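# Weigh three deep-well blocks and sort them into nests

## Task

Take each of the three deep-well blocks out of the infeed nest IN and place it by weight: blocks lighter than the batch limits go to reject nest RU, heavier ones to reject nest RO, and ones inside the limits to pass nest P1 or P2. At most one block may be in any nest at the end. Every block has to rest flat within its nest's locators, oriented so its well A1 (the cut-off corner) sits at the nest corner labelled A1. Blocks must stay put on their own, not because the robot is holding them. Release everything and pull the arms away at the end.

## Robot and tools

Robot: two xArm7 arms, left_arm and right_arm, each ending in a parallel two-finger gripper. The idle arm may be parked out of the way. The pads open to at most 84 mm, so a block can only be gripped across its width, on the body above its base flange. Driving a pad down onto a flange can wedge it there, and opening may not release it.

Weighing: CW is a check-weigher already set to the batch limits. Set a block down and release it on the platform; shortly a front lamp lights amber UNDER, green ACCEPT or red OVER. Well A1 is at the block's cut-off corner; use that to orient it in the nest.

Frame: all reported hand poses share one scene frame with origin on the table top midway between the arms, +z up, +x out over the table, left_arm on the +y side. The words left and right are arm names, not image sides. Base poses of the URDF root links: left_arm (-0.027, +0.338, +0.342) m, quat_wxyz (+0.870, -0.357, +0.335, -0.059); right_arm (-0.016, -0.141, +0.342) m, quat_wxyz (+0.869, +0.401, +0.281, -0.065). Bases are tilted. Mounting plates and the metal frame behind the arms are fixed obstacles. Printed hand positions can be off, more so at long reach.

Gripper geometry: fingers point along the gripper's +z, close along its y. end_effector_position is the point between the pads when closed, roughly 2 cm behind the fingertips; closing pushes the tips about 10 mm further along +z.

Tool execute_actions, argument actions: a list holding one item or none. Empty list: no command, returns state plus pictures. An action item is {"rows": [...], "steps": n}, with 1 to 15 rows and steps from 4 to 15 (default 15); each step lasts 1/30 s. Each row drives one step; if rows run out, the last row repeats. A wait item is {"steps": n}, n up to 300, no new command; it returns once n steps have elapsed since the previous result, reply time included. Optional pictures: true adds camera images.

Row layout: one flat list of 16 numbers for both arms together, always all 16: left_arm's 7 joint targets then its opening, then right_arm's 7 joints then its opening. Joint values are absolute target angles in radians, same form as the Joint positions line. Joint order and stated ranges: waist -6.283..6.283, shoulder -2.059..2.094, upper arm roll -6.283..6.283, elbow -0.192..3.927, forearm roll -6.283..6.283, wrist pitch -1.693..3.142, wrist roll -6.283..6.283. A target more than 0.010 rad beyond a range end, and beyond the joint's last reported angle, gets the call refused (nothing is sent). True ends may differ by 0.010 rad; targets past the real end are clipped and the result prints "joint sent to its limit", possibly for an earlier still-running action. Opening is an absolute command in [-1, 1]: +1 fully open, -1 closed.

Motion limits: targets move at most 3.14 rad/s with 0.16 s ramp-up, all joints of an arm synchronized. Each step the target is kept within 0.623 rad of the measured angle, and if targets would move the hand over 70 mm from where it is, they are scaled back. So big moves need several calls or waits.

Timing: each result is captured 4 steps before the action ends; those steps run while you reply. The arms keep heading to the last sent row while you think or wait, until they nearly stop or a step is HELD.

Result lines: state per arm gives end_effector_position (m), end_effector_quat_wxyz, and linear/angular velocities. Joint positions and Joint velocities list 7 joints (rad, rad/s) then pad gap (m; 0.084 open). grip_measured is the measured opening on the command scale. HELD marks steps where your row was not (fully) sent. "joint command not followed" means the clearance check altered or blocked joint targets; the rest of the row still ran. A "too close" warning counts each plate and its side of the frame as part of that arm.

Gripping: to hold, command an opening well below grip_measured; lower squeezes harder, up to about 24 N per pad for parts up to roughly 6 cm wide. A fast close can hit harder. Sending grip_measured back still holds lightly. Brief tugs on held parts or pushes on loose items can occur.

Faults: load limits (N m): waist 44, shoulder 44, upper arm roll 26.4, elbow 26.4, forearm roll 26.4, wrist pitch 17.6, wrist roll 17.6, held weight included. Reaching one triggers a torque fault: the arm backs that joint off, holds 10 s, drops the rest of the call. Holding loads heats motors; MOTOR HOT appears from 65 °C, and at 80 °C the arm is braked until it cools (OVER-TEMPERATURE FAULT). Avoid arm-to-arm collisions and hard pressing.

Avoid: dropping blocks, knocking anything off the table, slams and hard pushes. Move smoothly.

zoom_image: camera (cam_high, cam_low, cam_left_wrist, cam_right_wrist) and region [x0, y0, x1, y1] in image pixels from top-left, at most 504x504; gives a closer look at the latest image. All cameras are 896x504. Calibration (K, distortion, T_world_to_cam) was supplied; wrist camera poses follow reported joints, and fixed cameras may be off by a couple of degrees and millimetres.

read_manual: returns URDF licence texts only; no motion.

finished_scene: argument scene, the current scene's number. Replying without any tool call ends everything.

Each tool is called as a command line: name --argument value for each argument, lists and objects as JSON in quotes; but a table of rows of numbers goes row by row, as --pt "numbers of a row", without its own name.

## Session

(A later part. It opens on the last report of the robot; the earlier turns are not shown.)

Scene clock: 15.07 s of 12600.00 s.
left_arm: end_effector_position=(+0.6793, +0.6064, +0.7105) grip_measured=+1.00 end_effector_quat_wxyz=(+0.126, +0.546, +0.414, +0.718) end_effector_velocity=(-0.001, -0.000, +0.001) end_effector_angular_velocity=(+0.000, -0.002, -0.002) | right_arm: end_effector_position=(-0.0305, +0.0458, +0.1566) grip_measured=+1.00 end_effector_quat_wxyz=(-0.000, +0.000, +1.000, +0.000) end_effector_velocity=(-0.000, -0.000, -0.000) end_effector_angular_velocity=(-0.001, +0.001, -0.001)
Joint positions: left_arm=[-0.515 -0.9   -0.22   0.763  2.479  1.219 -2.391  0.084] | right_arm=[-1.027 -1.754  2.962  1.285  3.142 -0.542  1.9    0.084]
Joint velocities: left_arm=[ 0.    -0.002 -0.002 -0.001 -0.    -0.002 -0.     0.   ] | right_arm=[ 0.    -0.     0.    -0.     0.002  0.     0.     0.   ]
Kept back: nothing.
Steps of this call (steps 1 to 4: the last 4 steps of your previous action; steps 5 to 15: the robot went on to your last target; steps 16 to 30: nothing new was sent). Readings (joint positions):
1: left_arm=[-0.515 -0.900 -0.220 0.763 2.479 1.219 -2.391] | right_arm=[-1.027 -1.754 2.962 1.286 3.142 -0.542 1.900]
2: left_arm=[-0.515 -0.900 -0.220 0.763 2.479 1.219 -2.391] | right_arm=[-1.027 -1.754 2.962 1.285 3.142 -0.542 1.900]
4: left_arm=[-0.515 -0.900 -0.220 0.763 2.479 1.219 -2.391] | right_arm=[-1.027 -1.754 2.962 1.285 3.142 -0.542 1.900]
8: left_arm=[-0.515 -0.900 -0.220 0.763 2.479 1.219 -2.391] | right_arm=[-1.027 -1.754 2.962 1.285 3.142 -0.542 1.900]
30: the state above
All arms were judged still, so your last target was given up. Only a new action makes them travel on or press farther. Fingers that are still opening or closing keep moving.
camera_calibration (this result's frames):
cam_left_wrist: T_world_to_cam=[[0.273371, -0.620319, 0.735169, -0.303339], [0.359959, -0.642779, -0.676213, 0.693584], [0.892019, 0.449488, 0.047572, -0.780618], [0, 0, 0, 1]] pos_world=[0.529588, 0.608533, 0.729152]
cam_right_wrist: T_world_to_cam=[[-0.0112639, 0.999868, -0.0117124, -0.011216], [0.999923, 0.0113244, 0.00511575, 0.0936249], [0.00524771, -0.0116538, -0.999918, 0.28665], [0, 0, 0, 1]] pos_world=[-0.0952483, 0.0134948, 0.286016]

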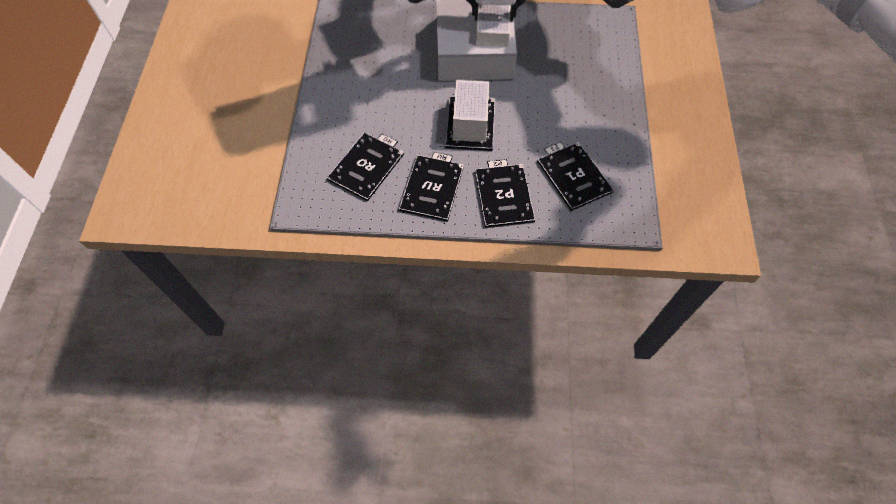

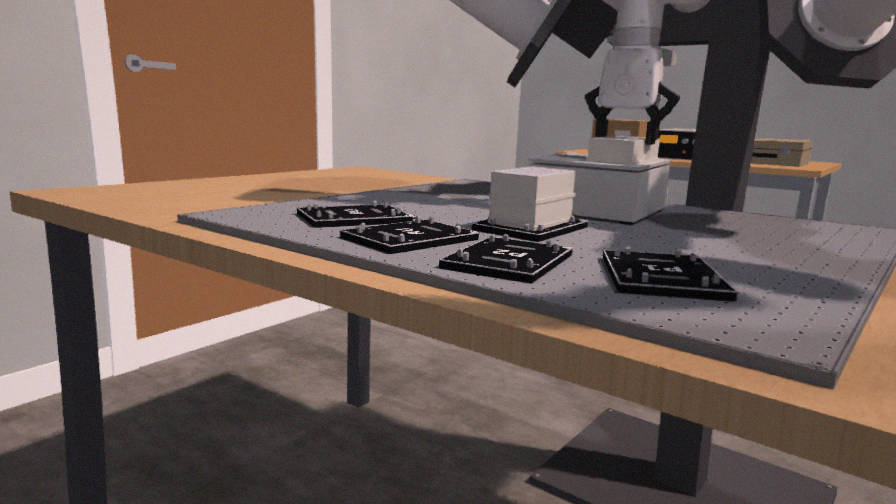

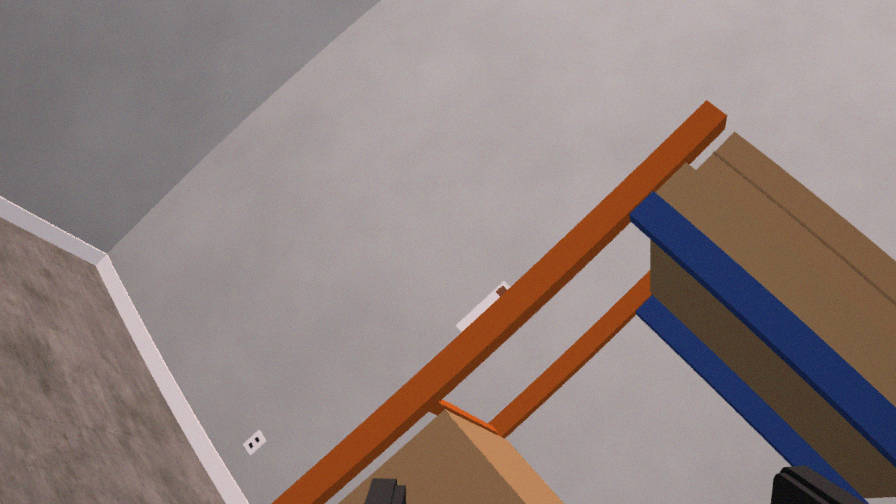

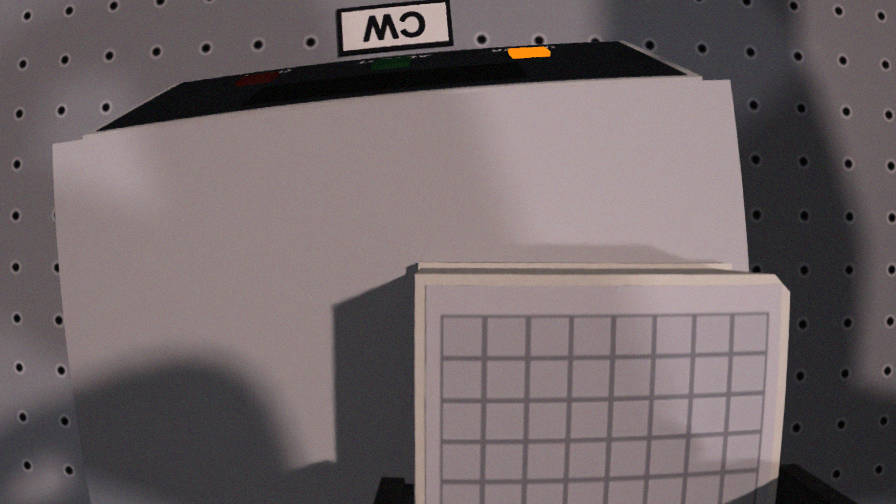

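execute_actions --actions '[{"rows":[[-0.515,-0.9,-0.22,0.763,2.479,1.219,-2.391,1,-1.0285,-1.761,2.9616,1.287,3.1416,-0.5365,1.9,1],[-0.515,-0.9,-0.22,0.763,2.479,1.219,-2.391,1,-1.0285,-1.761,2.9616,1.287,3.1416,-0.5365,1.9,1],[-0.515,-0.9,-0.22,0.763,2.479,1.219,-2.391,1,-1.0298,-1.7681,2.9615,1.2886,3.1416,-0.5308,1.9,1],[-0.515,-0.9,-0.22,0.763,2.479,1.219,-2.391,1,-1.0298,-1.7681,2.9615,1.2886,3.1416,-0.5308,1.9,1],[-0.515,-0.9,-0.22,0.763,2.479,1.219,-2.391,1,-1.031,-1.775,2.9613,1.2902,3.1416,-0.5254,1.9,1]],"steps":12}]'

execute_actions --actions '[{"rows":[[-0.515,-0.9,-0.22,0.763,2.479,1.219,-2.391,1,-1.031,-1.775,2.9613,1.2902,3.1416,-0.5254,1.9,0.3]],"steps":10}]'

execute_actions --actions '[{"rows":[[-0.515,-0.9,-0.22,0.763,2.479,1.219,-2.391,1,-1.0047,-1.6305,2.9647,1.26,3.1416,-0.6421,1.9,0.3]],"steps":12}]'

execute_actions --actions '[{"rows":[[-0.515,-0.9,-0.22,0.763,2.479,1.219,-2.391,1,-1.15,-1.35,2.4,1.15,3.1416,-0.62,1.3,0.3]],"steps":15}]'

execute_actions --actions '[{"rows":[[-0.515,-0.9,-0.22,0.763,2.479,1.219,-2.391,1,-1.5,-1.19,2.03,1.27,3.1416,-0.65,0.85,0.3]],"steps":15}]'

execute_actions --actions '[{"rows":[[-0.515,-0.9,-0.22,0.763,2.479,1.219,-2.391,1,-1.6655,-1.2572,2.0446,1.2963,3.1416,-0.5554,0.85,0.3]],"steps":15}]'

execute_actions --actions '[{"rows":[[-0.515,-0.9,-0.22,0.763,2.479,1.219,-2.391,1,-1.8515,-1.355,2.095,1.372,3.1416,-0.4255,0.85,0.3]],"steps":15}]'

execute_actions --actions '[{"steps":10}]' --pictures true

Scene clock: 16.53 s of 12600.00 s.
left_arm: end_effector_position=(+0.6793, +0.6064, +0.7105) grip_measured=+1.00 end_effector_quat_wxyz=(+0.126, +0.546, +0.414, +0.718) end_effector_velocity=(+0.000, +0.000, +0.001) end_effector_angular_velocity=(-0.000, -0.001, -0.001) | right_arm: end_effector_position=(-0.0303, +0.0449, +0.1478) grip_measured=+1.00 end_effector_quat_wxyz=(-0.000, +0.000, +1.000, -0.000) end_effector_velocity=(+0.000, -0.005, -0.017) end_effector_angular_velocity=(-0.011, -0.003, +0.003)
Joint positions: left_arm=[-0.515 -0.9   -0.22   0.763  2.479  1.219 -2.391  0.084] | right_arm=[-1.031 -1.774  2.961  1.29   3.142 -0.526  1.9    0.084]
Joint velocities: left_arm=[ 0.    -0.    -0.001  0.001 -0.    -0.002  0.     0.   ] | right_arm=[-0.006 -0.038  0.001  0.002 -0.     0.025 -0.    -0.   ]
Steps of this call (steps 1 to 36: nothing new was sent; steps 37 to 44: the first 8 steps of this action). Readings (joint positions):
37: left_arm=[-0.515 -0.900 -0.220 0.763 2.479 1.219 -2.391] | right_arm=[-1.027 -1.754 2.962 1.286 3.142 -0.542 1.900]
38: left_arm=[-0.515 -0.900 -0.220 0.763 2.479 1.219 -2.391] | right_arm=[-1.027 -1.756 2.962 1.286 3.142 -0.540 1.900]
40: left_arm=[-0.515 -0.900 -0.220 0.763 2.479 1.219 -2.391] | right_arm=[-1.029 -1.762 2.962 1.288 3.142 -0.535 1.900]
44: the state above

Scene clock: 16.87 s of 12600.00 s.
left_arm: end_effector_position=(+0.6793, +0.6064, +0.7105) grip_measured=+1.00 end_effector_quat_wxyz=(+0.126, +0.546, +0.414, +0.718) end_effector_velocity=(-0.000, -0.001, +0.000) end_effector_angular_velocity=(+0.001, -0.001, -0.001) | right_arm: end_effector_position=(-0.0305, +0.0453, +0.1476) grip_measured=+0.96 end_effector_quat_wxyz=(-0.000, +0.000, +1.000, +0.000) end_effector_velocity=(-0.000, -0.000, -0.000) end_effector_angular_velocity=(-0.000, +0.000, +0.000)
Joint positions: left_arm=[-0.515 -0.9   -0.22   0.763  2.479  1.219 -2.391  0.084] | right_arm=[-1.031 -1.775  2.961  1.29   3.142 -0.526  1.9    0.083]
Joint velocities: left_arm=[-0.     0.    -0.001 -0.001 -0.     0.001 -0.     0.   ] | right_arm=[-0.    -0.     0.     0.     0.     0.    -0.001 -0.   ]
Steps of this call (steps 1 to 4: the last 4 steps of your previous action; steps 5 to 10: the first 6 steps of this action). Readings (joint positions):
5: left_arm=[-0.515 -0.900 -0.220 0.763 2.479 1.219 -2.391] | right_arm=[-1.031 -1.775 2.961 1.290 3.142 -0.526 1.900]
6: left_arm=[-0.515 -0.900 -0.220 0.763 2.479 1.219 -2.391] | right_arm=[-1.031 -1.775 2.961 1.290 3.142 -0.526 1.900]
8: left_arm=[-0.515 -0.900 -0.220 0.763 2.479 1.219 -2.391] | right_arm=[-1.031 -1.775 2.961 1.290 3.142 -0.526 1.900]
10: the state above

Scene clock: 17.27 s of 12600.00 s.
left_arm: end_effector_position=(+0.6793, +0.6064, +0.7105) grip_measured=+1.00 end_effector_quat_wxyz=(+0.126, +0.546, +0.414, +0.718) end_effector_velocity=(+0.000, +0.001, -0.000) end_effector_angular_velocity=(-0.001, +0.001, +0.001) | right_arm: end_effector_position=(-0.0322, +0.0514, +0.2145) grip_measured=+0.96 end_effector_quat_wxyz=(-0.003, +0.000, +1.000, +0.008) end_effector_velocity=(+0.013, -0.045, -0.007) end_effector_angular_velocity=(-0.116, -0.036, +0.004)
Joint positions: left_arm=[-0.515 -0.9   -0.22   0.763  2.479  1.219 -2.391  0.084] | right_arm=[-1.004 -1.624  2.964  1.268  3.142 -0.64   1.9    0.083]
Joint velocities: left_arm=[-0.    -0.     0.001  0.    -0.    -0.     0.     0.   ] | right_arm=[ 0.002  0.009  0.005 -0.072  0.    -0.058  0.    -0.   ]
Steps of this call (steps 1 to 4: the last 4 steps of your previous action; steps 5 to 12: the first 8 steps of this action). Readings (joint positions):
5: left_arm=[-0.515 -0.900 -0.220 0.763 2.479 1.219 -2.391] | right_arm=[-1.031 -1.774 2.961 1.290 3.142 -0.526 1.900]
6: left_arm=[-0.515 -0.900 -0.220 0.763 2.479 1.219 -2.391] | right_arm=[-1.030 -1.767 2.962 1.287 3.142 -0.534 1.900]
8: left_arm=[-0.515 -0.900 -0.220 0.763 2.479 1.219 -2.391] | right_arm=[-1.019 -1.709 2.963 1.268 3.142 -0.586 1.900]
12: the state above

Scene clock: 17.77 s of 12600.00 s.
left_arm: end_effector_position=(+0.6793, +0.6064, +0.7105) grip_measured=+1.00 end_effector_quat_wxyz=(+0.126, +0.546, +0.414, +0.718) end_effector_velocity=(-0.000, +0.001, -0.000) end_effector_angular_velocity=(-0.000, +0.000, +0.001) | right_arm: end_effector_position=(+0.1242, +0.0740, +0.2522) grip_measured=+0.96 end_effector_quat_wxyz=(+0.030, +0.001, +0.999, +0.043) end_effector_velocity=(+0.530, -0.020, +0.125) end_effector_angular_velocity=(+0.183, -0.177, -0.087)
Joint positions: left_arm=[-0.515 -0.9   -0.22   0.763  2.479  1.219 -2.391  0.084] | right_arm=[-1.091 -1.467  2.632  1.196  3.141 -0.628  1.549  0.083]
Joint velocities: left_arm=[-0.    -0.001  0.001 -0.001  0.     0.001  0.     0.   ] | right_arm=[-0.286  0.562 -1.124 -0.21  -0.001  0.04  -1.17   0.   ]
Steps of this call (steps 1 to 4: the last 4 steps of your previous action; steps 5 to 15: the first 11 steps of this action). Readings (joint positions):
5: left_arm=[-0.515 -0.900 -0.220 0.763 2.479 1.219 -2.391] | right_arm=[-1.005 -1.632 2.964 1.258 3.142 -0.641 1.899]
6: left_arm=[-0.515 -0.900 -0.220 0.763 2.479 1.219 -2.391] | right_arm=[-1.008 -1.629 2.958 1.256 3.142 -0.640 1.888]
8: left_arm=[-0.515 -0.900 -0.220 0.763 2.479 1.219 -2.391] | right_arm=[-1.023 -1.600 2.903 1.243 3.143 -0.638 1.821]
12: left_arm=[-0.515 -0.900 -0.220 0.763 2.479 1.219 -2.391] | right_arm=[-1.063 -1.523 2.743 1.217 3.142 -0.632 1.665]
15: the state above

Scene clock: 18.27 s of 12600.00 s.
left_arm: end_effector_position=(+0.6793, +0.6064, +0.7105) grip_measured=+1.00 end_effector_quat_wxyz=(+0.126, +0.546, +0.414, +0.718) end_effector_velocity=(+0.000, -0.000, -0.000) end_effector_angular_velocity=(+0.000, +0.000, +0.000) | right_arm: end_effector_position=(+0.3636, -0.0091, +0.2498) grip_measured=+0.96 end_effector_quat_wxyz=(+0.018, +0.053, +0.998, +0.039) end_effector_velocity=(+0.410, -0.335, -0.119) end_effector_angular_velocity=(-0.182, +0.135, -0.286)
Joint positions: left_arm=[-0.515 -0.9   -0.22   0.763  2.479  1.219 -2.391  0.084] | right_arm=[-1.398 -1.241  2.146  1.238  3.142 -0.642  0.99   0.083]
Joint velocities: left_arm=[-0.     0.     0.    -0.     0.     0.001 -0.     0.   ] | right_arm=[-0.756  0.375 -0.858  0.232  0.001 -0.057 -1.021  0.   ]
Steps of this call (steps 1 to 4: the last 4 steps of your previous action; steps 5 to 15: the first 11 steps of this action). Readings (joint positions):
5: left_arm=[-0.515 -0.900 -0.220 0.763 2.479 1.219 -2.391] | right_arm=[-1.138 -1.375 2.449 1.161 3.141 -0.622 1.354]
6: left_arm=[-0.515 -0.900 -0.220 0.763 2.479 1.219 -2.391] | right_arm=[-1.152 -1.360 2.418 1.160 3.141 -0.624 1.318]
8: left_arm=[-0.515 -0.900 -0.220 0.763 2.479 1.219 -2.391] | right_arm=[-1.209 -1.333 2.360 1.179 3.142 -0.628 1.242]
12: left_arm=[-0.515 -0.900 -0.220 0.763 2.479 1.219 -2.391] | right_arm=[-1.320 -1.279 2.233 1.214 3.141 -0.636 1.095]
15: the state above

Scene clock: 18.77 s of 12600.00 s.
left_arm: end_effector_position=(+0.6793, +0.6064, +0.7105) grip_measured=+1.00 end_effector_quat_wxyz=(+0.126, +0.546, +0.414, +0.718) end_effector_velocity=(+0.000, -0.000, +0.000) end_effector_angular_velocity=(+0.000, -0.000, -0.001) | right_arm: end_effector_position=(+0.4189, -0.0839, +0.1603) grip_measured=+0.96 end_effector_quat_wxyz=(-0.001, +0.090, +0.996, +0.000) end_effector_velocity=(+0.032, +0.057, +0.041) end_effector_angular_velocity=(+0.115, -0.099, +0.036)
Joint positions: left_arm=[-0.515 -0.9   -0.22   0.763  2.479  1.219 -2.391  0.084] | right_arm=[-1.665 -1.258  2.046  1.296  3.142 -0.556  0.85   0.083]
Joint velocities: left_arm=[-0.  0. -0.  0.  0. -0.  0.  0.] | right_arm=[ 0.069  0.027  0.025  0.073  0.004  0.006 -0.001  0.   ]
Steps of this call (steps 1 to 4: the last 4 steps of your previous action; steps 5 to 15: the first 11 steps of this action). Readings (joint positions):
5: left_arm=[-0.515 -0.900 -0.220 0.763 2.479 1.219 -2.391] | right_arm=[-1.498 -1.192 2.030 1.266 3.140 -0.648 0.861]
6: left_arm=[-0.515 -0.900 -0.220 0.763 2.479 1.219 -2.391] | right_arm=[-1.510 -1.194 2.028 1.270 3.140 -0.643 0.856]
8: left_arm=[-0.515 -0.900 -0.220 0.763 2.479 1.219 -2.391] | right_arm=[-1.571 -1.221 2.043 1.288 3.142 -0.604 0.853]
12: left_arm=[-0.515 -0.900 -0.220 0.763 2.479 1.219 -2.391] | right_arm=[-1.670 -1.261 2.045 1.287 3.142 -0.558 0.850]
15: the state above

Scene clock: 19.27 s of 12600.00 s.
left_arm: end_effector_position=(+0.6793, +0.6064, +0.7105) grip_measured=+1.00 end_effector_quat_wxyz=(+0.126, +0.546, +0.414, +0.718) end_effector_velocity=(-0.000, +0.001, -0.000) end_effector_angular_velocity=(-0.000, +0.000, +0.003) | right_arm: end_effector_position=(+0.4163, -0.0866, +0.0779) grip_measured=+0.96 end_effector_quat_wxyz=(-0.002, +0.091, +0.996, -0.001) end_effector_velocity=(+0.065, +0.070, +0.051) end_effector_angular_velocity=(+0.144, -0.149, +0.016)
Joint positions: left_arm=[-0.515 -0.9   -0.22   0.763  2.479  1.219 -2.391  0.084] | right_arm=[-1.853 -1.356  2.095  1.37   3.142 -0.426  0.85   0.083]
Joint velocities: left_arm=[ 0.    -0.001  0.001 -0.    -0.     0.002  0.     0.   ] | right_arm=[ 0.085  0.047  0.008  0.1    0.001  0.011 -0.001  0.   ]
Steps of this call (steps 1 to 4: the last 4 steps of your previous action; steps 5 to 15: the first 11 steps of this action). Readings (joint positions):
5: left_arm=[-0.515 -0.900 -0.220 0.763 2.479 1.219 -2.391] | right_arm=[-1.664 -1.257 2.046 1.297 3.142 -0.555 0.850]
6: left_arm=[-0.515 -0.900 -0.220 0.763 2.479 1.219 -2.391] | right_arm=[-1.672 -1.261 2.048 1.302 3.142 -0.548 0.850]
8: left_arm=[-0.515 -0.900 -0.220 0.763 2.479 1.219 -2.391] | right_arm=[-1.734 -1.294 2.066 1.335 3.142 -0.501 0.850]
12: left_arm=[-0.515 -0.900 -0.220 0.763 2.479 1.219 -2.391] | right_arm=[-1.855 -1.357 2.094 1.361 3.142 -0.430 0.850]
15: the state above

Scene clock: 19.60 s of 12600.00 s.
left_arm: end_effector_position=(+0.6793, +0.6064, +0.7105) grip_measured=+1.00 end_effector_quat_wxyz=(+0.126, +0.546, +0.414, +0.718) end_effector_velocity=(+0.000, +0.001, +0.000) end_effector_angular_velocity=(-0.001, -0.000, +0.001) | right_arm: end_effector_position=(+0.4175, -0.0852, +0.0789) grip_measured=+0.96 end_effector_quat_wxyz=(-0.000, +0.091, +0.996, +0.001) end_effector_velocity=(-0.000, -0.001, -0.001) end_effector_angular_velocity=(-0.002, +0.001, -0.001)
Joint positions: left_arm=[-0.515 -0.9   -0.22   0.763  2.479  1.219 -2.391  0.084] | right_arm=[-1.851 -1.355  2.095  1.372  3.142 -0.426  0.85   0.083]
Joint velocities: left_arm=[-0.    -0.     0.     0.001 -0.     0.    -0.     0.   ] | right_arm=[-0.003 -0.002 -0.001  0.001 -0.     0.001  0.     0.   ]
Kept back: nothing.
Steps of this call (steps 1 to 4: the last 4 steps of your previous action; steps 5 to 10: the robot went on to your last target). Readings (joint positions):
1: left_arm=[-0.515 -0.900 -0.220 0.763 2.479 1.219 -2.391] | right_arm=[-1.850 -1.354 2.095 1.373 3.142 -0.426 0.850]
2: left_arm=[-0.515 -0.900 -0.220 0.763 2.479 1.219 -2.391] | right_arm=[-1.849 -1.354 2.095 1.374 3.142 -0.426 0.850]
4: left_arm=[-0.515 -0.900 -0.220 0.763 2.479 1.219 -2.391] | right_arm=[-1.849 -1.354 2.095 1.374 3.142 -0.426 0.850]
8: left_arm=[-0.515 -0.900 -0.220 0.763 2.479 1.219 -2.391] | right_arm=[-1.851 -1.354 2.095 1.372 3.142 -0.426 0.850]
10: the state above
camera_calibration (this result's frames):
cam_left_wrist: T_world_to_cam=[[0.273371, -0.620319, 0.735169, -0.303339], [0.359959, -0.642779, -0.676213, 0.693584], [0.892019, 0.449487, 0.0475721, -0.780618], [0, 0, 0, 1]] pos_world=[0.529588, 0.608533, 0.729152]
cam_right_wrist: T_world_to_cam=[[0.169172, 0.985535, -0.0100416, 0.0471702], [0.985582, -0.16913, 0.00491871, -0.361761], [0.00314923, -0.010729, -0.999937, 0.206045], [0, 0, 0, 1]] pos_world=[0.347916, -0.105462, 0.208285]

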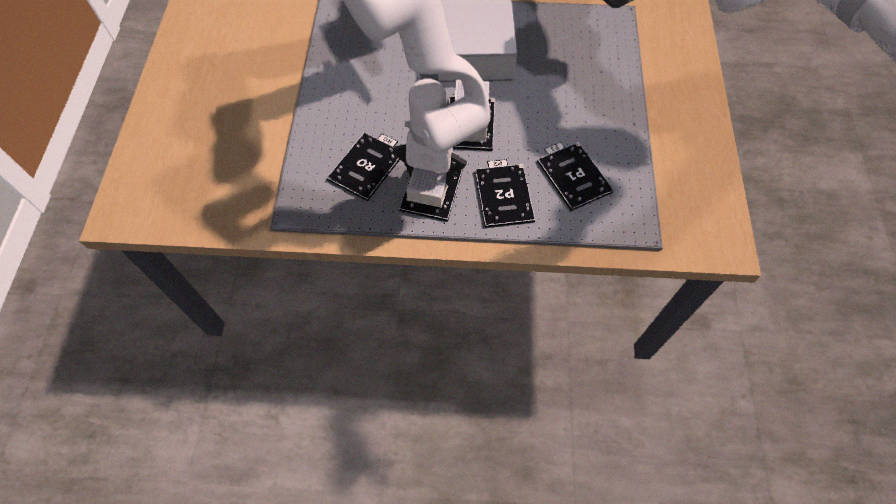

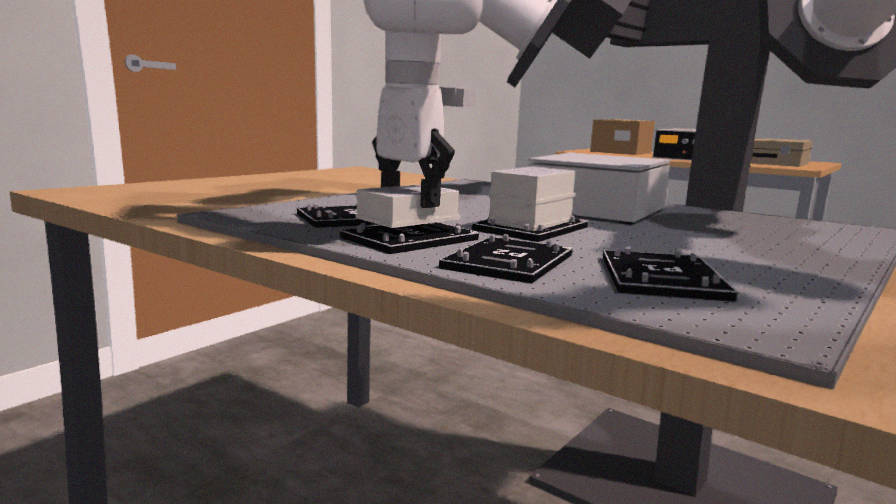

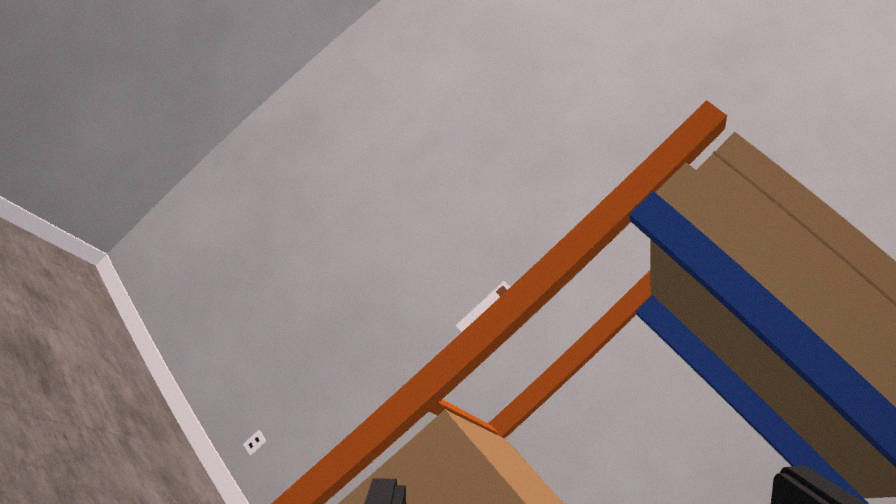

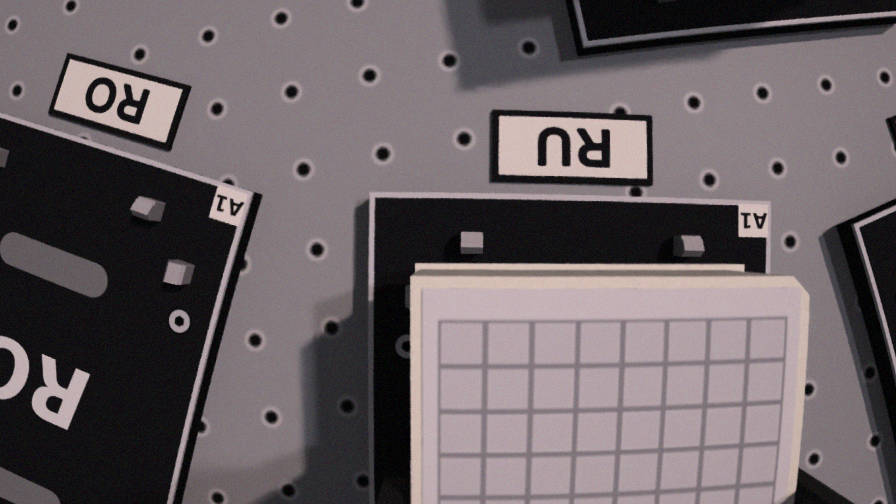

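execute_actions --actions '[{"rows":[[-0.515,-0.9,-0.22,0.763,2.479,1.219,-2.391,1,-1.8515,-1.355,2.0985,1.375,3.1416,-0.4285,0.864,0.3],[-0.515,-0.9,-0.22,0.763,2.479,1.219,-2.391,1,-1.8515,-1.355,2.0985,1.375,3.1416,-0.4285,0.864,0.3],[-0.515,-0.9,-0.22,0.763,2.479,1.219,-2.391,1,-1.8515,-1.355,2.0985,1.375,3.1416,-0.4285,0.864,0.3],[-0.515,-0.9,-0.22,0.763,2.479,1.219,-2.391,1,-1.8685,-1.3648,2.1018,1.3858,3.1416,-0.4201,0.864,0.3]],"steps":15}]'

execute_actions --actions '[{"steps":8}]' --pictures true

Scene clock: 20.30 s of 12600.00 s.
left_arm: end_effector_position=(+0.6793, +0.6064, +0.7105) grip_measured=+1.00 end_effector_quat_wxyz=(+0.126, +0.546, +0.414, +0.718) end_effector_velocity=(-0.000, +0.001, -0.000) end_effector_angular_velocity=(-0.000, +0.000, +0.001) | right_arm: end_effector_position=(+0.4165, -0.0838, +0.0720) grip_measured=+0.96 end_effector_quat_wxyz=(-0.002, +0.097, +0.995, +0.001) end_effector_velocity=(+0.008, +0.009, +0.006) end_effector_angular_velocity=(+0.018, -0.018, +0.002)
Joint positions: left_arm=[-0.515 -0.9   -0.22   0.763  2.479  1.219 -2.391  0.084] | right_arm=[-1.869 -1.365  2.102  1.385  3.142 -0.42   0.864  0.083]
Joint velocities: left_arm=[-0.    -0.001  0.001 -0.     0.    -0.001  0.     0.   ] | right_arm=[0.01  0.005 0.002 0.013 0.001 0.001 0.    0.   ]
Steps of this call (steps 1 to 10: the robot went on to your last target; steps 11 to 21: the first 11 steps of this action). Readings (joint positions):
11: left_arm=[-0.515 -0.900 -0.220 0.763 2.479 1.219 -2.391] | right_arm=[-1.851 -1.355 2.095 1.372 3.142 -0.426 0.851]
12: left_arm=[-0.515 -0.900 -0.220 0.763 2.479 1.219 -2.391] | right_arm=[-1.852 -1.355 2.096 1.373 3.142 -0.427 0.855]
14: left_arm=[-0.515 -0.900 -0.220 0.763 2.479 1.219 -2.391] | right_arm=[-1.852 -1.355 2.098 1.375 3.142 -0.428 0.861]
18: left_arm=[-0.515 -0.900 -0.220 0.763 2.479 1.219 -2.391] | right_arm=[-1.868 -1.365 2.102 1.384 3.142 -0.421 0.864]
21: the state above

Scene clock: 20.57 s of 12600.00 s.
left_arm: end_effector_position=(+0.6793, +0.6064, +0.7105) grip_measured=+1.00 end_effector_quat_wxyz=(+0.126, +0.546, +0.414, +0.718) end_effector_velocity=(-0.000, -0.001, +0.001) end_effector_angular_velocity=(+0.000, -0.001, -0.002) | right_arm: end_effector_position=(+0.4169, -0.0833, +0.0724) grip_measured=+0.96 end_effector_quat_wxyz=(-0.001, +0.097, +0.995, +0.002) end_effector_velocity=(-0.001, -0.001, -0.001) end_effector_angular_velocity=(-0.002, +0.002, +0.001)
Joint positions: left_arm=[-0.515 -0.9   -0.22   0.763  2.479  1.219 -2.391  0.084] | right_arm=[-1.868 -1.365  2.102  1.386  3.142 -0.42   0.864  0.083]
Joint velocities: left_arm=[-0.    -0.001 -0.001 -0.001  0.    -0.002  0.     0.   ] | right_arm=[-0.002 -0.001  0.001 -0.    -0.001 -0.    -0.    -0.   ]
Kept back: nothing.
Steps of this call (steps 1 to 4: the last 4 steps of your previous action; steps 5 to 8: the robot went on to your last target). Readings (joint positions):
1: left_arm=[-0.515 -0.900 -0.220 0.763 2.479 1.219 -2.391] | right_arm=[-1.869 -1.365 2.102 1.386 3.142 -0.420 0.864]
2: left_arm=[-0.515 -0.900 -0.220 0.763 2.479 1.219 -2.391] | right_arm=[-1.868 -1.365 2.102 1.386 3.142 -0.420 0.864]
4: left_arm=[-0.515 -0.900 -0.220 0.763 2.479 1.219 -2.391] | right_arm=[-1.868 -1.365 2.102 1.386 3.142 -0.420 0.864]
8: the state above
camera_calibration (this result's frames):
cam_left_wrist: T_world_to_cam=[[0.273371, -0.620319, 0.735169, -0.303339], [0.359959, -0.642779, -0.676213, 0.693584], [0.892019, 0.449488, 0.0475722, -0.780618], [0, 0, 0, 1]] pos_world=[0.529588, 0.608533, 0.729152]
cam_right_wrist: T_world_to_cam=[[0.181008, 0.983443, -0.00869384, 0.0401246], [0.983481, -0.180992, 0.00264998, -0.360769], [0.00103259, -0.0090299, -0.999959, 0.200529], [0, 0, 0, 1]] pos_world=[0.34734, -0.102946, 0.201825]

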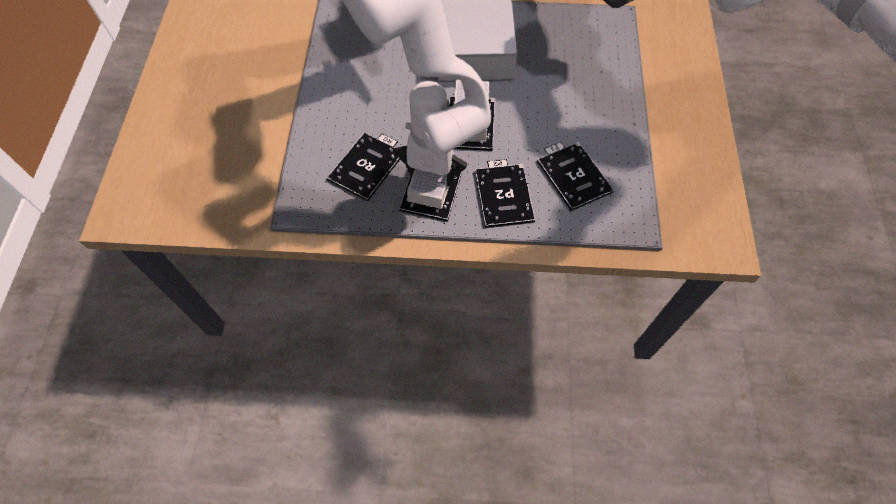

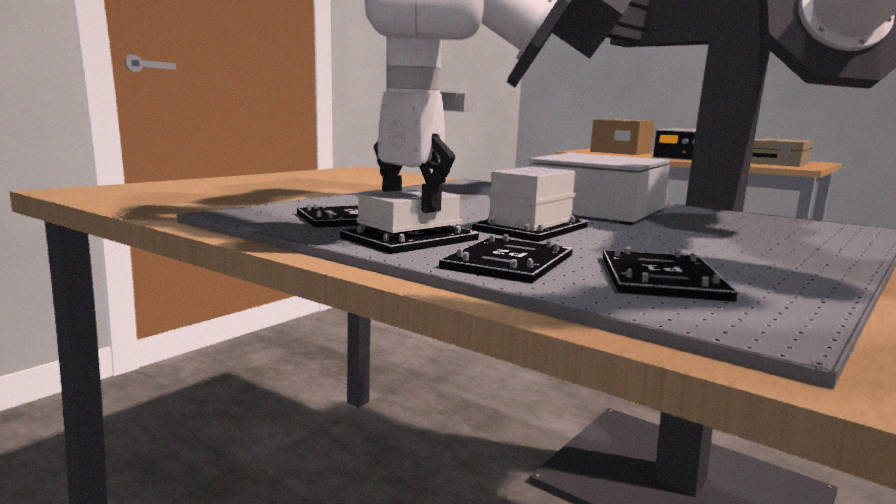

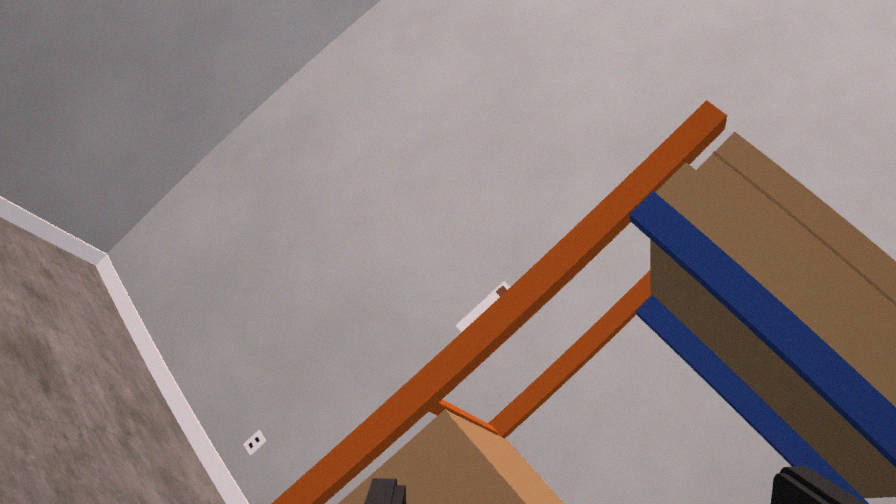

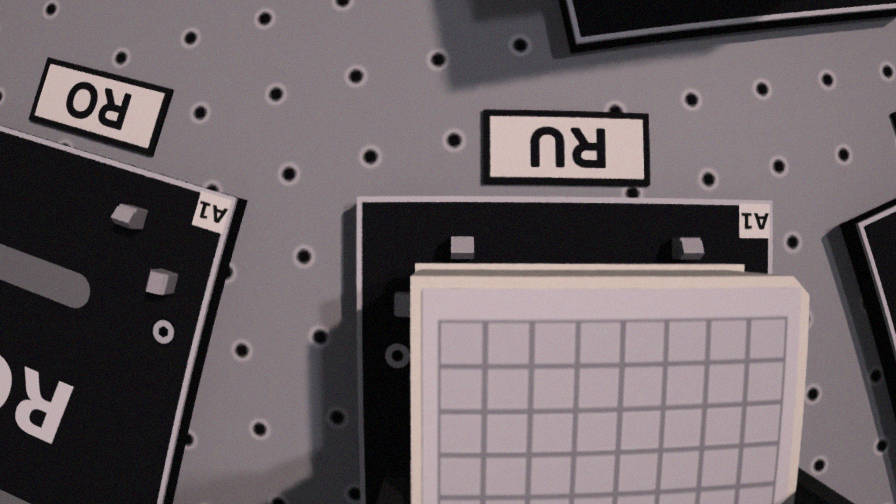

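execute_actions --actions '[{"rows":[[-0.515,-0.9,-0.22,0.763,2.479,1.219,-2.391,1,-1.8774,-1.3699,2.1035,1.3915,3.1416,-0.4157,0.867,0.3],[-0.515,-0.9,-0.22,0.763,2.479,1.219,-2.391,1,-1.8774,-1.3699,2.1035,1.3915,3.1416,-0.4157,0.867,0.3],[-0.515,-0.9,-0.22,0.763,2.479,1.219,-2.391,1,-1.8774,-1.3699,2.1035,1.3915,3.1416,-0.4157,0.867,0.3],[-0.515,-0.9,-0.22,0.763,2.479,1.219,-2.391,1,-1.8863,-1.3751,2.1053,1.3971,3.1416,-0.4113,0.867,0.3],[-0.515,-0.9,-0.22,0.763,2.479,1.219,-2.391,1,-1.8863,-1.3751,2.1053,1.3971,3.1416,-0.4113,0.867,0.3],[-0.515,-0.9,-0.22,0.763,2.479,1.219,-2.391,1,-1.8863,-1.3751,2.1053,1.3971,3.1416,-0.4113,0.867,0.3],[-0.515,-0.9,-0.22,0.763,2.479,1.219,-2.391,1,-1.8952,-1.3802,2.107,1.4028,3.1416,-0.4069,0.867,0.3]],"steps":15}]'

execute_actions --actions '[{"steps":8}]' --pictures true

Scene clock: 21.27 s of 12600.00 s.
left_arm: end_effector_position=(+0.6793, +0.6064, +0.7105) grip_measured=+1.00 end_effector_quat_wxyz=(+0.126, +0.546, +0.414, +0.718) end_effector_velocity=(-0.000, -0.000, +0.001) end_effector_angular_velocity=(+0.000, -0.002, -0.000) | right_arm: end_effector_position=(+0.4166, -0.0831, +0.0614) grip_measured=+0.96 end_effector_quat_wxyz=(-0.001, +0.098, +0.995, +0.002) end_effector_velocity=(-0.001, +0.000, -0.006) end_effector_angular_velocity=(-0.001, +0.001, +0.002)
Joint positions: left_arm=[-0.515 -0.9   -0.22   0.763  2.479  1.219 -2.391  0.084] | right_arm=[-1.895 -1.38   2.107  1.403  3.142 -0.407  0.867  0.083]
Joint velocities: left_arm=[ 0.    -0.    -0.001  0.     0.    -0.     0.     0.   ] | right_arm=[-0.015 -0.01   0.004  0.01  -0.001  0.007  0.    -0.   ]
Steps of this call (steps 1 to 10: the robot went on to your last target; steps 11 to 21: the first 11 steps of this action). Readings (joint positions):
11: left_arm=[-0.515 -0.900 -0.220 0.763 2.479 1.219 -2.391] | right_arm=[-1.869 -1.365 2.102 1.386 3.142 -0.420 0.864]
12: left_arm=[-0.515 -0.900 -0.220 0.763 2.479 1.219 -2.391] | right_arm=[-1.871 -1.366 2.102 1.388 3.142 -0.418 0.865]
14: left_arm=[-0.515 -0.900 -0.220 0.763 2.479 1.219 -2.391] | right_arm=[-1.876 -1.369 2.103 1.391 3.142 -0.416 0.866]
18: left_arm=[-0.515 -0.900 -0.220 0.763 2.479 1.219 -2.391] | right_arm=[-1.889 -1.377 2.106 1.399 3.142 -0.410 0.867]
21: the state above

Scene clock: 21.53 s of 12600.00 s.
left_arm: end_effector_position=(+0.6793, +0.6064, +0.7105) grip_measured=+1.00 end_effector_quat_wxyz=(+0.126, +0.546, +0.414, +0.718) end_effector_velocity=(-0.000, +0.000, -0.000) end_effector_angular_velocity=(-0.000, +0.001, +0.000) | right_arm: end_effector_position=(+0.4167, -0.0831, +0.0613) grip_measured=+0.96 end_effector_quat_wxyz=(-0.001, +0.098, +0.995, +0.002) end_effector_velocity=(-0.000, +0.000, +0.000) end_effector_angular_velocity=(+0.000, +0.000, -0.001)
Joint positions: left_arm=[-0.515 -0.9   -0.22   0.763  2.479  1.219 -2.391  0.084] | right_arm=[-1.895 -1.38   2.107  1.403  3.142 -0.407  0.867  0.083]
Joint velocities: left_arm=[ 0.    -0.001  0.001 -0.001 -0.    -0.     0.     0.   ] | right_arm=[ 0.001 -0.    -0.    -0.     0.001 -0.     0.    -0.   ]
Kept back: nothing.
Steps of this call (steps 1 to 4: the last 4 steps of your previous action; steps 5 to 8: the robot went on to your last target). Readings (joint positions):
1: left_arm=[-0.515 -0.900 -0.220 0.763 2.479 1.219 -2.391] | right_arm=[-1.895 -1.380 2.107 1.403 3.142 -0.407 0.867]
2: left_arm=[-0.515 -0.900 -0.220 0.763 2.479 1.219 -2.391] | right_arm=[-1.895 -1.380 2.107 1.403 3.142 -0.407 0.867]
4: left_arm=[-0.515 -0.900 -0.220 0.763 2.479 1.219 -2.391] | right_arm=[-1.895 -1.380 2.107 1.403 3.142 -0.407 0.867]
8: the state above
camera_calibration (this result's frames):
cam_left_wrist: T_world_to_cam=[[0.273371, -0.620319, 0.735169, -0.303339], [0.359959, -0.642779, -0.676213, 0.693584], [0.892019, 0.449488, 0.047572, -0.780618], [0, 0, 0, 1]] pos_world=[0.529588, 0.608533, 0.729152]
cam_right_wrist: T_world_to_cam=[[0.183875, 0.982913, -0.00843866, 0.0386766], [0.982949, -0.18386, 0.0024709, -0.360511], [0.000877142, -0.00874911, -0.999961, 0.189609], [0, 0, 0, 1]] pos_world=[0.347086, -0.102641, 0.190819]

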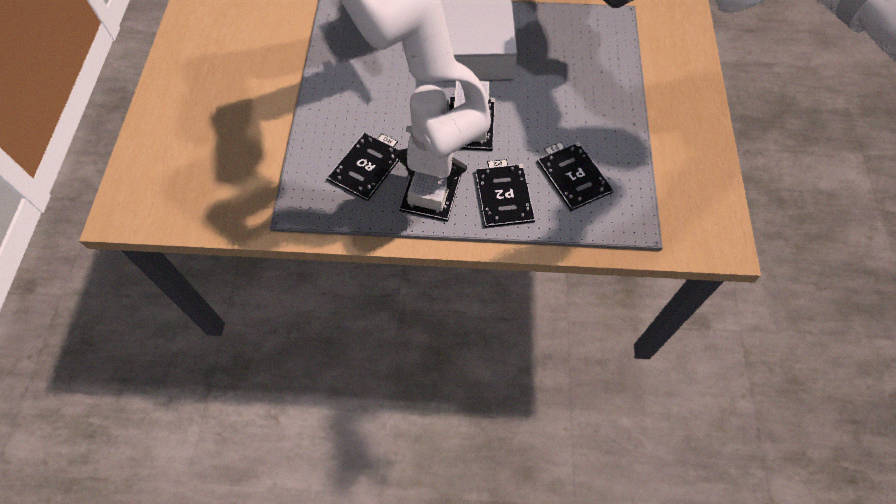

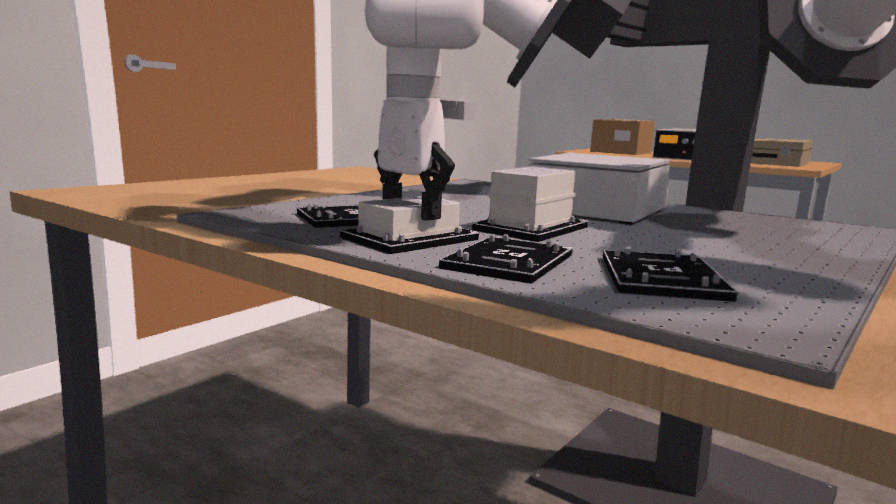

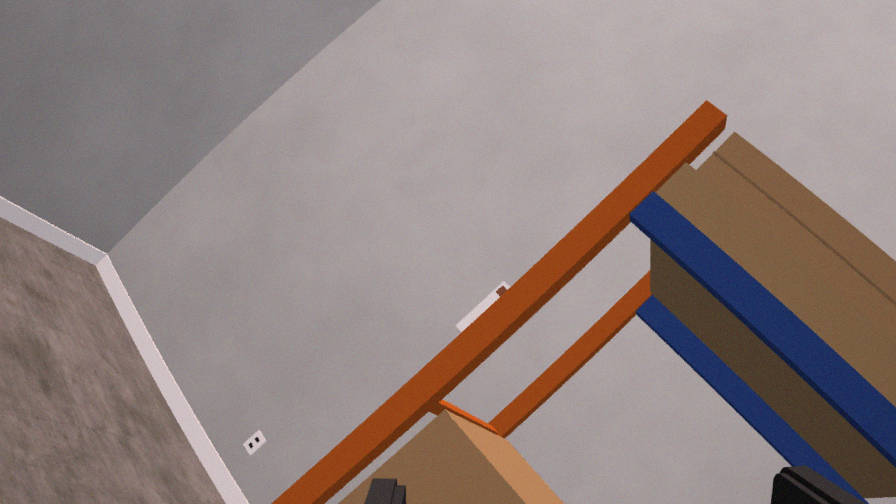

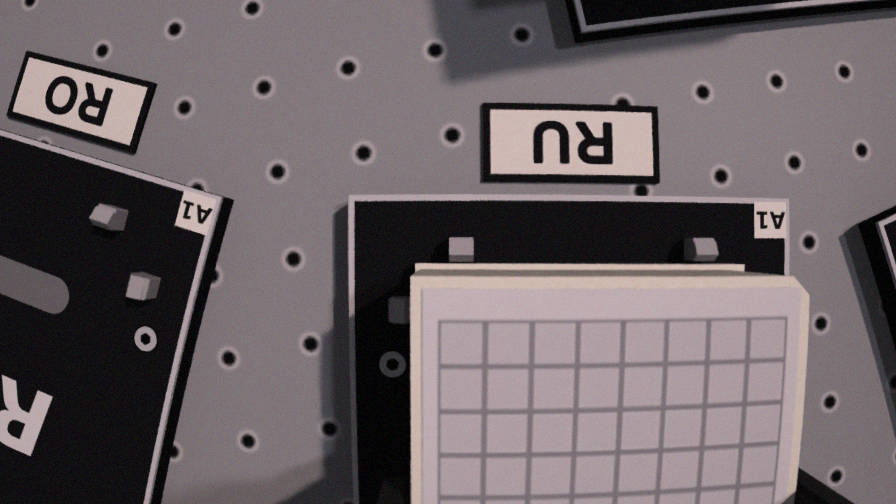

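Good. Release, lift.

execute_actions --actions '[{"rows":[[-0.515,-0.9,-0.22,0.763,2.479,1.219,-2.391,1,-1.897,-1.3812,2.1073,1.404,3.1416,-0.406,0.867,1]],"steps":10}]'

execute_actions --actions '[{"rows":[[-0.515,-0.9,-0.22,0.763,2.479,1.219,-2.391,1,-1.8863,-1.3751,2.1053,1.3971,3.1416,-0.4113,0.867,1],[-0.515,-0.9,-0.22,0.763,2.479,1.219,-2.391,1,-1.8863,-1.3751,2.1053,1.3971,3.1416,-0.4113,0.867,1],[-0.515,-0.9,-0.22,0.763,2.479,1.219,-2.391,1,-1.8774,-1.3699,2.1035,1.3915,3.1416,-0.4157,0.867,1],[-0.515,-0.9,-0.22,0.763,2.479,1.219,-2.391,1,-1.8774,-1.3699,2.1035,1.3915,3.1416,-0.4157,0.867,1],[-0.515,-0.9,-0.22,0.763,2.479,1.219,-2.391,1,-1.8685,-1.3648,2.1018,1.3858,3.1416,-0.4201,0.867,1],[-0.515,-0.9,-0.22,0.763,2.479,1.219,-2.391,1,-1.8685,-1.3648,2.1018,1.3858,3.1416,-0.4201,0.867,1],[-0.515,-0.9,-0.22,0.763,2.479,1.219,-2.391,1,-1.86,-1.36,2.1,1.38,3.1416,-0.4243,0.867,1],[-0.515,-0.9,-0.22,0.763,2.479,1.219,-2.391,1,-1.86,-1.36,2.1,1.38,3.1416,-0.4243,0.867,1],[-0.515,-0.9,-0.22,0.763,2.479,1.219,-2.391,1,-1.8515,-1.355,2.0985,1.375,3.1416,-0.4285,0.867,1]],"steps":15}]' --pictures true

Scene clock: 22.10 s of 12600.00 s.
left_arm: end_effector_position=(+0.6793, +0.6064, +0.7105) grip_measured=+1.00 end_effector_quat_wxyz=(+0.126, +0.546, +0.414, +0.718) end_effector_velocity=(-0.000, +0.002, -0.000) end_effector_angular_velocity=(-0.001, +0.000, +0.004) | right_arm: end_effector_position=(+0.4167, -0.0839, +0.0605) grip_measured=+1.00 end_effector_quat_wxyz=(-0.001, +0.098, +0.995, +0.001) end_effector_velocity=(-0.001, +0.000, -0.001) end_effector_angular_velocity=(+0.000, +0.001, -0.001)
Joint positions: left_arm=[-0.515 -0.9   -0.22   0.763  2.479  1.219 -2.391  0.084] | right_arm=[-1.897 -1.381  2.107  1.404  3.142 -0.406  0.867  0.084]
Joint velocities: left_arm=[-0.    -0.002  0.002  0.001 -0.     0.002 -0.     0.   ] | right_arm=[-0.002 -0.001  0.001  0.     0.     0.001  0.001  0.003]
Steps of this call (steps 1 to 11: the robot went on to your last target; steps 12 to 17: the first 6 steps of this action). Readings (joint positions):
12: left_arm=[-0.515 -0.900 -0.220 0.763 2.479 1.219 -2.391] | right_arm=[-1.895 -1.380 2.107 1.403 3.142 -0.407 0.867]
13: left_arm=[-0.515 -0.900 -0.220 0.763 2.479 1.219 -2.391] | right_arm=[-1.896 -1.380 2.107 1.403 3.142 -0.407 0.867]
15: left_arm=[-0.515 -0.900 -0.220 0.763 2.479 1.219 -2.391] | right_arm=[-1.897 -1.381 2.107 1.404 3.142 -0.406 0.867]
17: the state above

Scene clock: 22.60 s of 12600.00 s.
left_arm: end_effector_position=(+0.6793, +0.6064, +0.7105) grip_measured=+1.00 end_effector_quat_wxyz=(+0.126, +0.546, +0.414, +0.718) end_effector_velocity=(-0.000, -0.001, +0.001) end_effector_angular_velocity=(+0.000, -0.001, -0.002) | right_arm: end_effector_position=(+0.4169, -0.0834, +0.0779) grip_measured=+1.00 end_effector_quat_wxyz=(-0.001, +0.098, +0.995, +0.002) end_effector_velocity=(+0.005, +0.008, +0.038) end_effector_angular_velocity=(+0.018, -0.013, +0.002)
Joint positions: left_arm=[-0.515 -0.9   -0.22   0.763  2.479  1.219 -2.391  0.084] | right_arm=[-1.855 -1.357  2.099  1.377  3.142 -0.427  0.867  0.084]
Joint velocities: left_arm=[-0.     0.001 -0.002  0.     0.    -0.001  0.     0.   ] | right_arm=[ 0.088  0.051 -0.013 -0.04   0.001 -0.038 -0.001  0.   ]
Steps of this call (steps 1 to 4: the last 4 steps of your previous action; steps 5 to 15: the first 11 steps of this action). Readings (joint positions):
5: left_arm=[-0.515 -0.900 -0.220 0.763 2.479 1.219 -2.391] | right_arm=[-1.897 -1.381 2.107 1.403 3.141 -0.406 0.867]
6: left_arm=[-0.515 -0.900 -0.220 0.763 2.479 1.219 -2.391] | right_arm=[-1.894 -1.379 2.106 1.401 3.142 -0.408 0.867]
8: left_arm=[-0.515 -0.900 -0.220 0.763 2.479 1.219 -2.391] | right_arm=[-1.885 -1.374 2.105 1.396 3.142 -0.412 0.867]
12: left_arm=[-0.515 -0.900 -0.220 0.763 2.479 1.219 -2.391] | right_arm=[-1.867 -1.364 2.101 1.385 3.141 -0.421 0.867]
15: the state above
camera_calibration (this result's frames):
cam_left_wrist: T_world_to_cam=[[0.273371, -0.620319, 0.735169, -0.303339], [0.359959, -0.642779, -0.676213, 0.693584], [0.892019, 0.449488, 0.0475722, -0.780618], [0, 0, 0, 1]] pos_world=[0.529588, 0.608533, 0.729152]
cam_right_wrist: T_world_to_cam=[[0.184035, 0.982881, -0.00877815, 0.0389846], [0.982919, -0.184019, 0.00263028, -0.360818], [0.000969907, -0.00911228, -0.999958, 0.206088], [0, 0, 0, 1]] pos_world=[0.347281, -0.102837, 0.20737]

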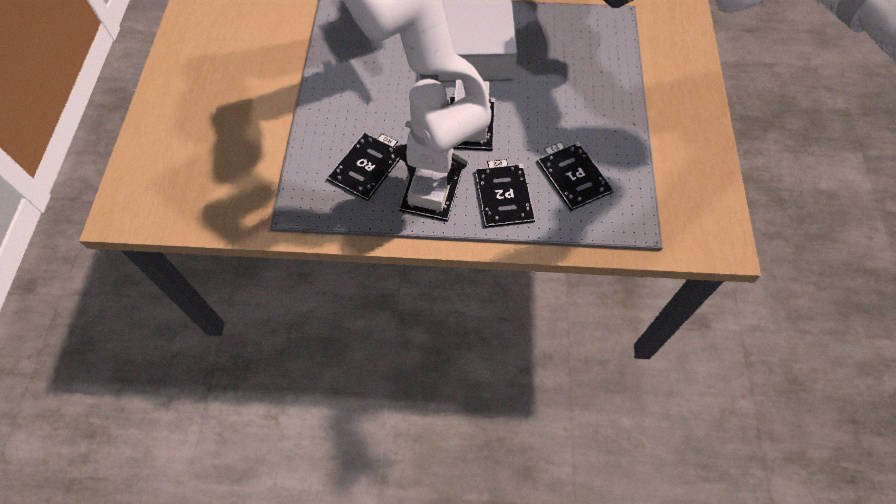

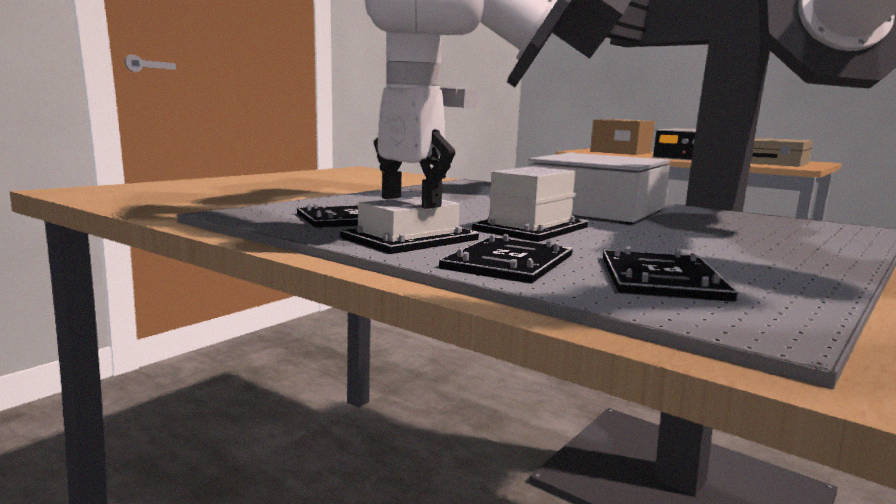

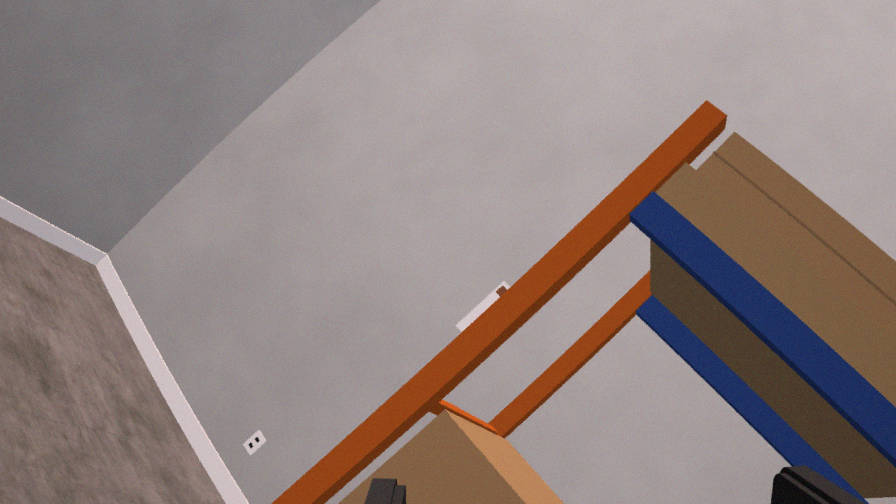

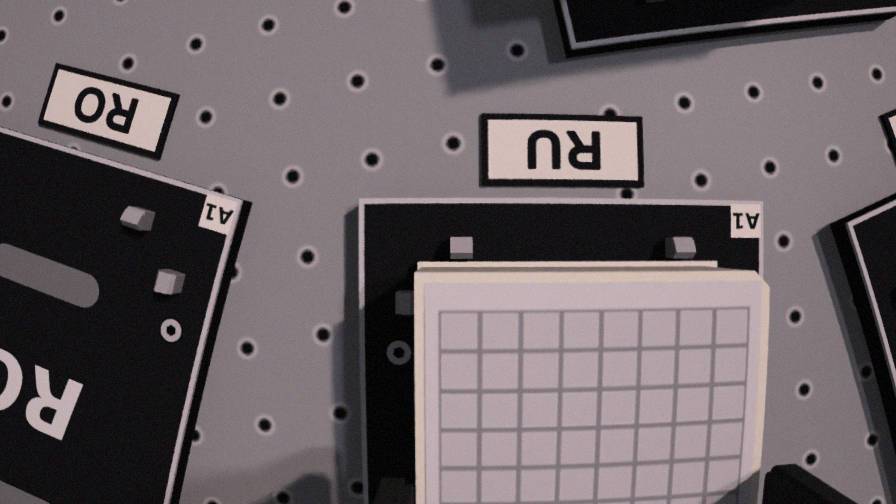

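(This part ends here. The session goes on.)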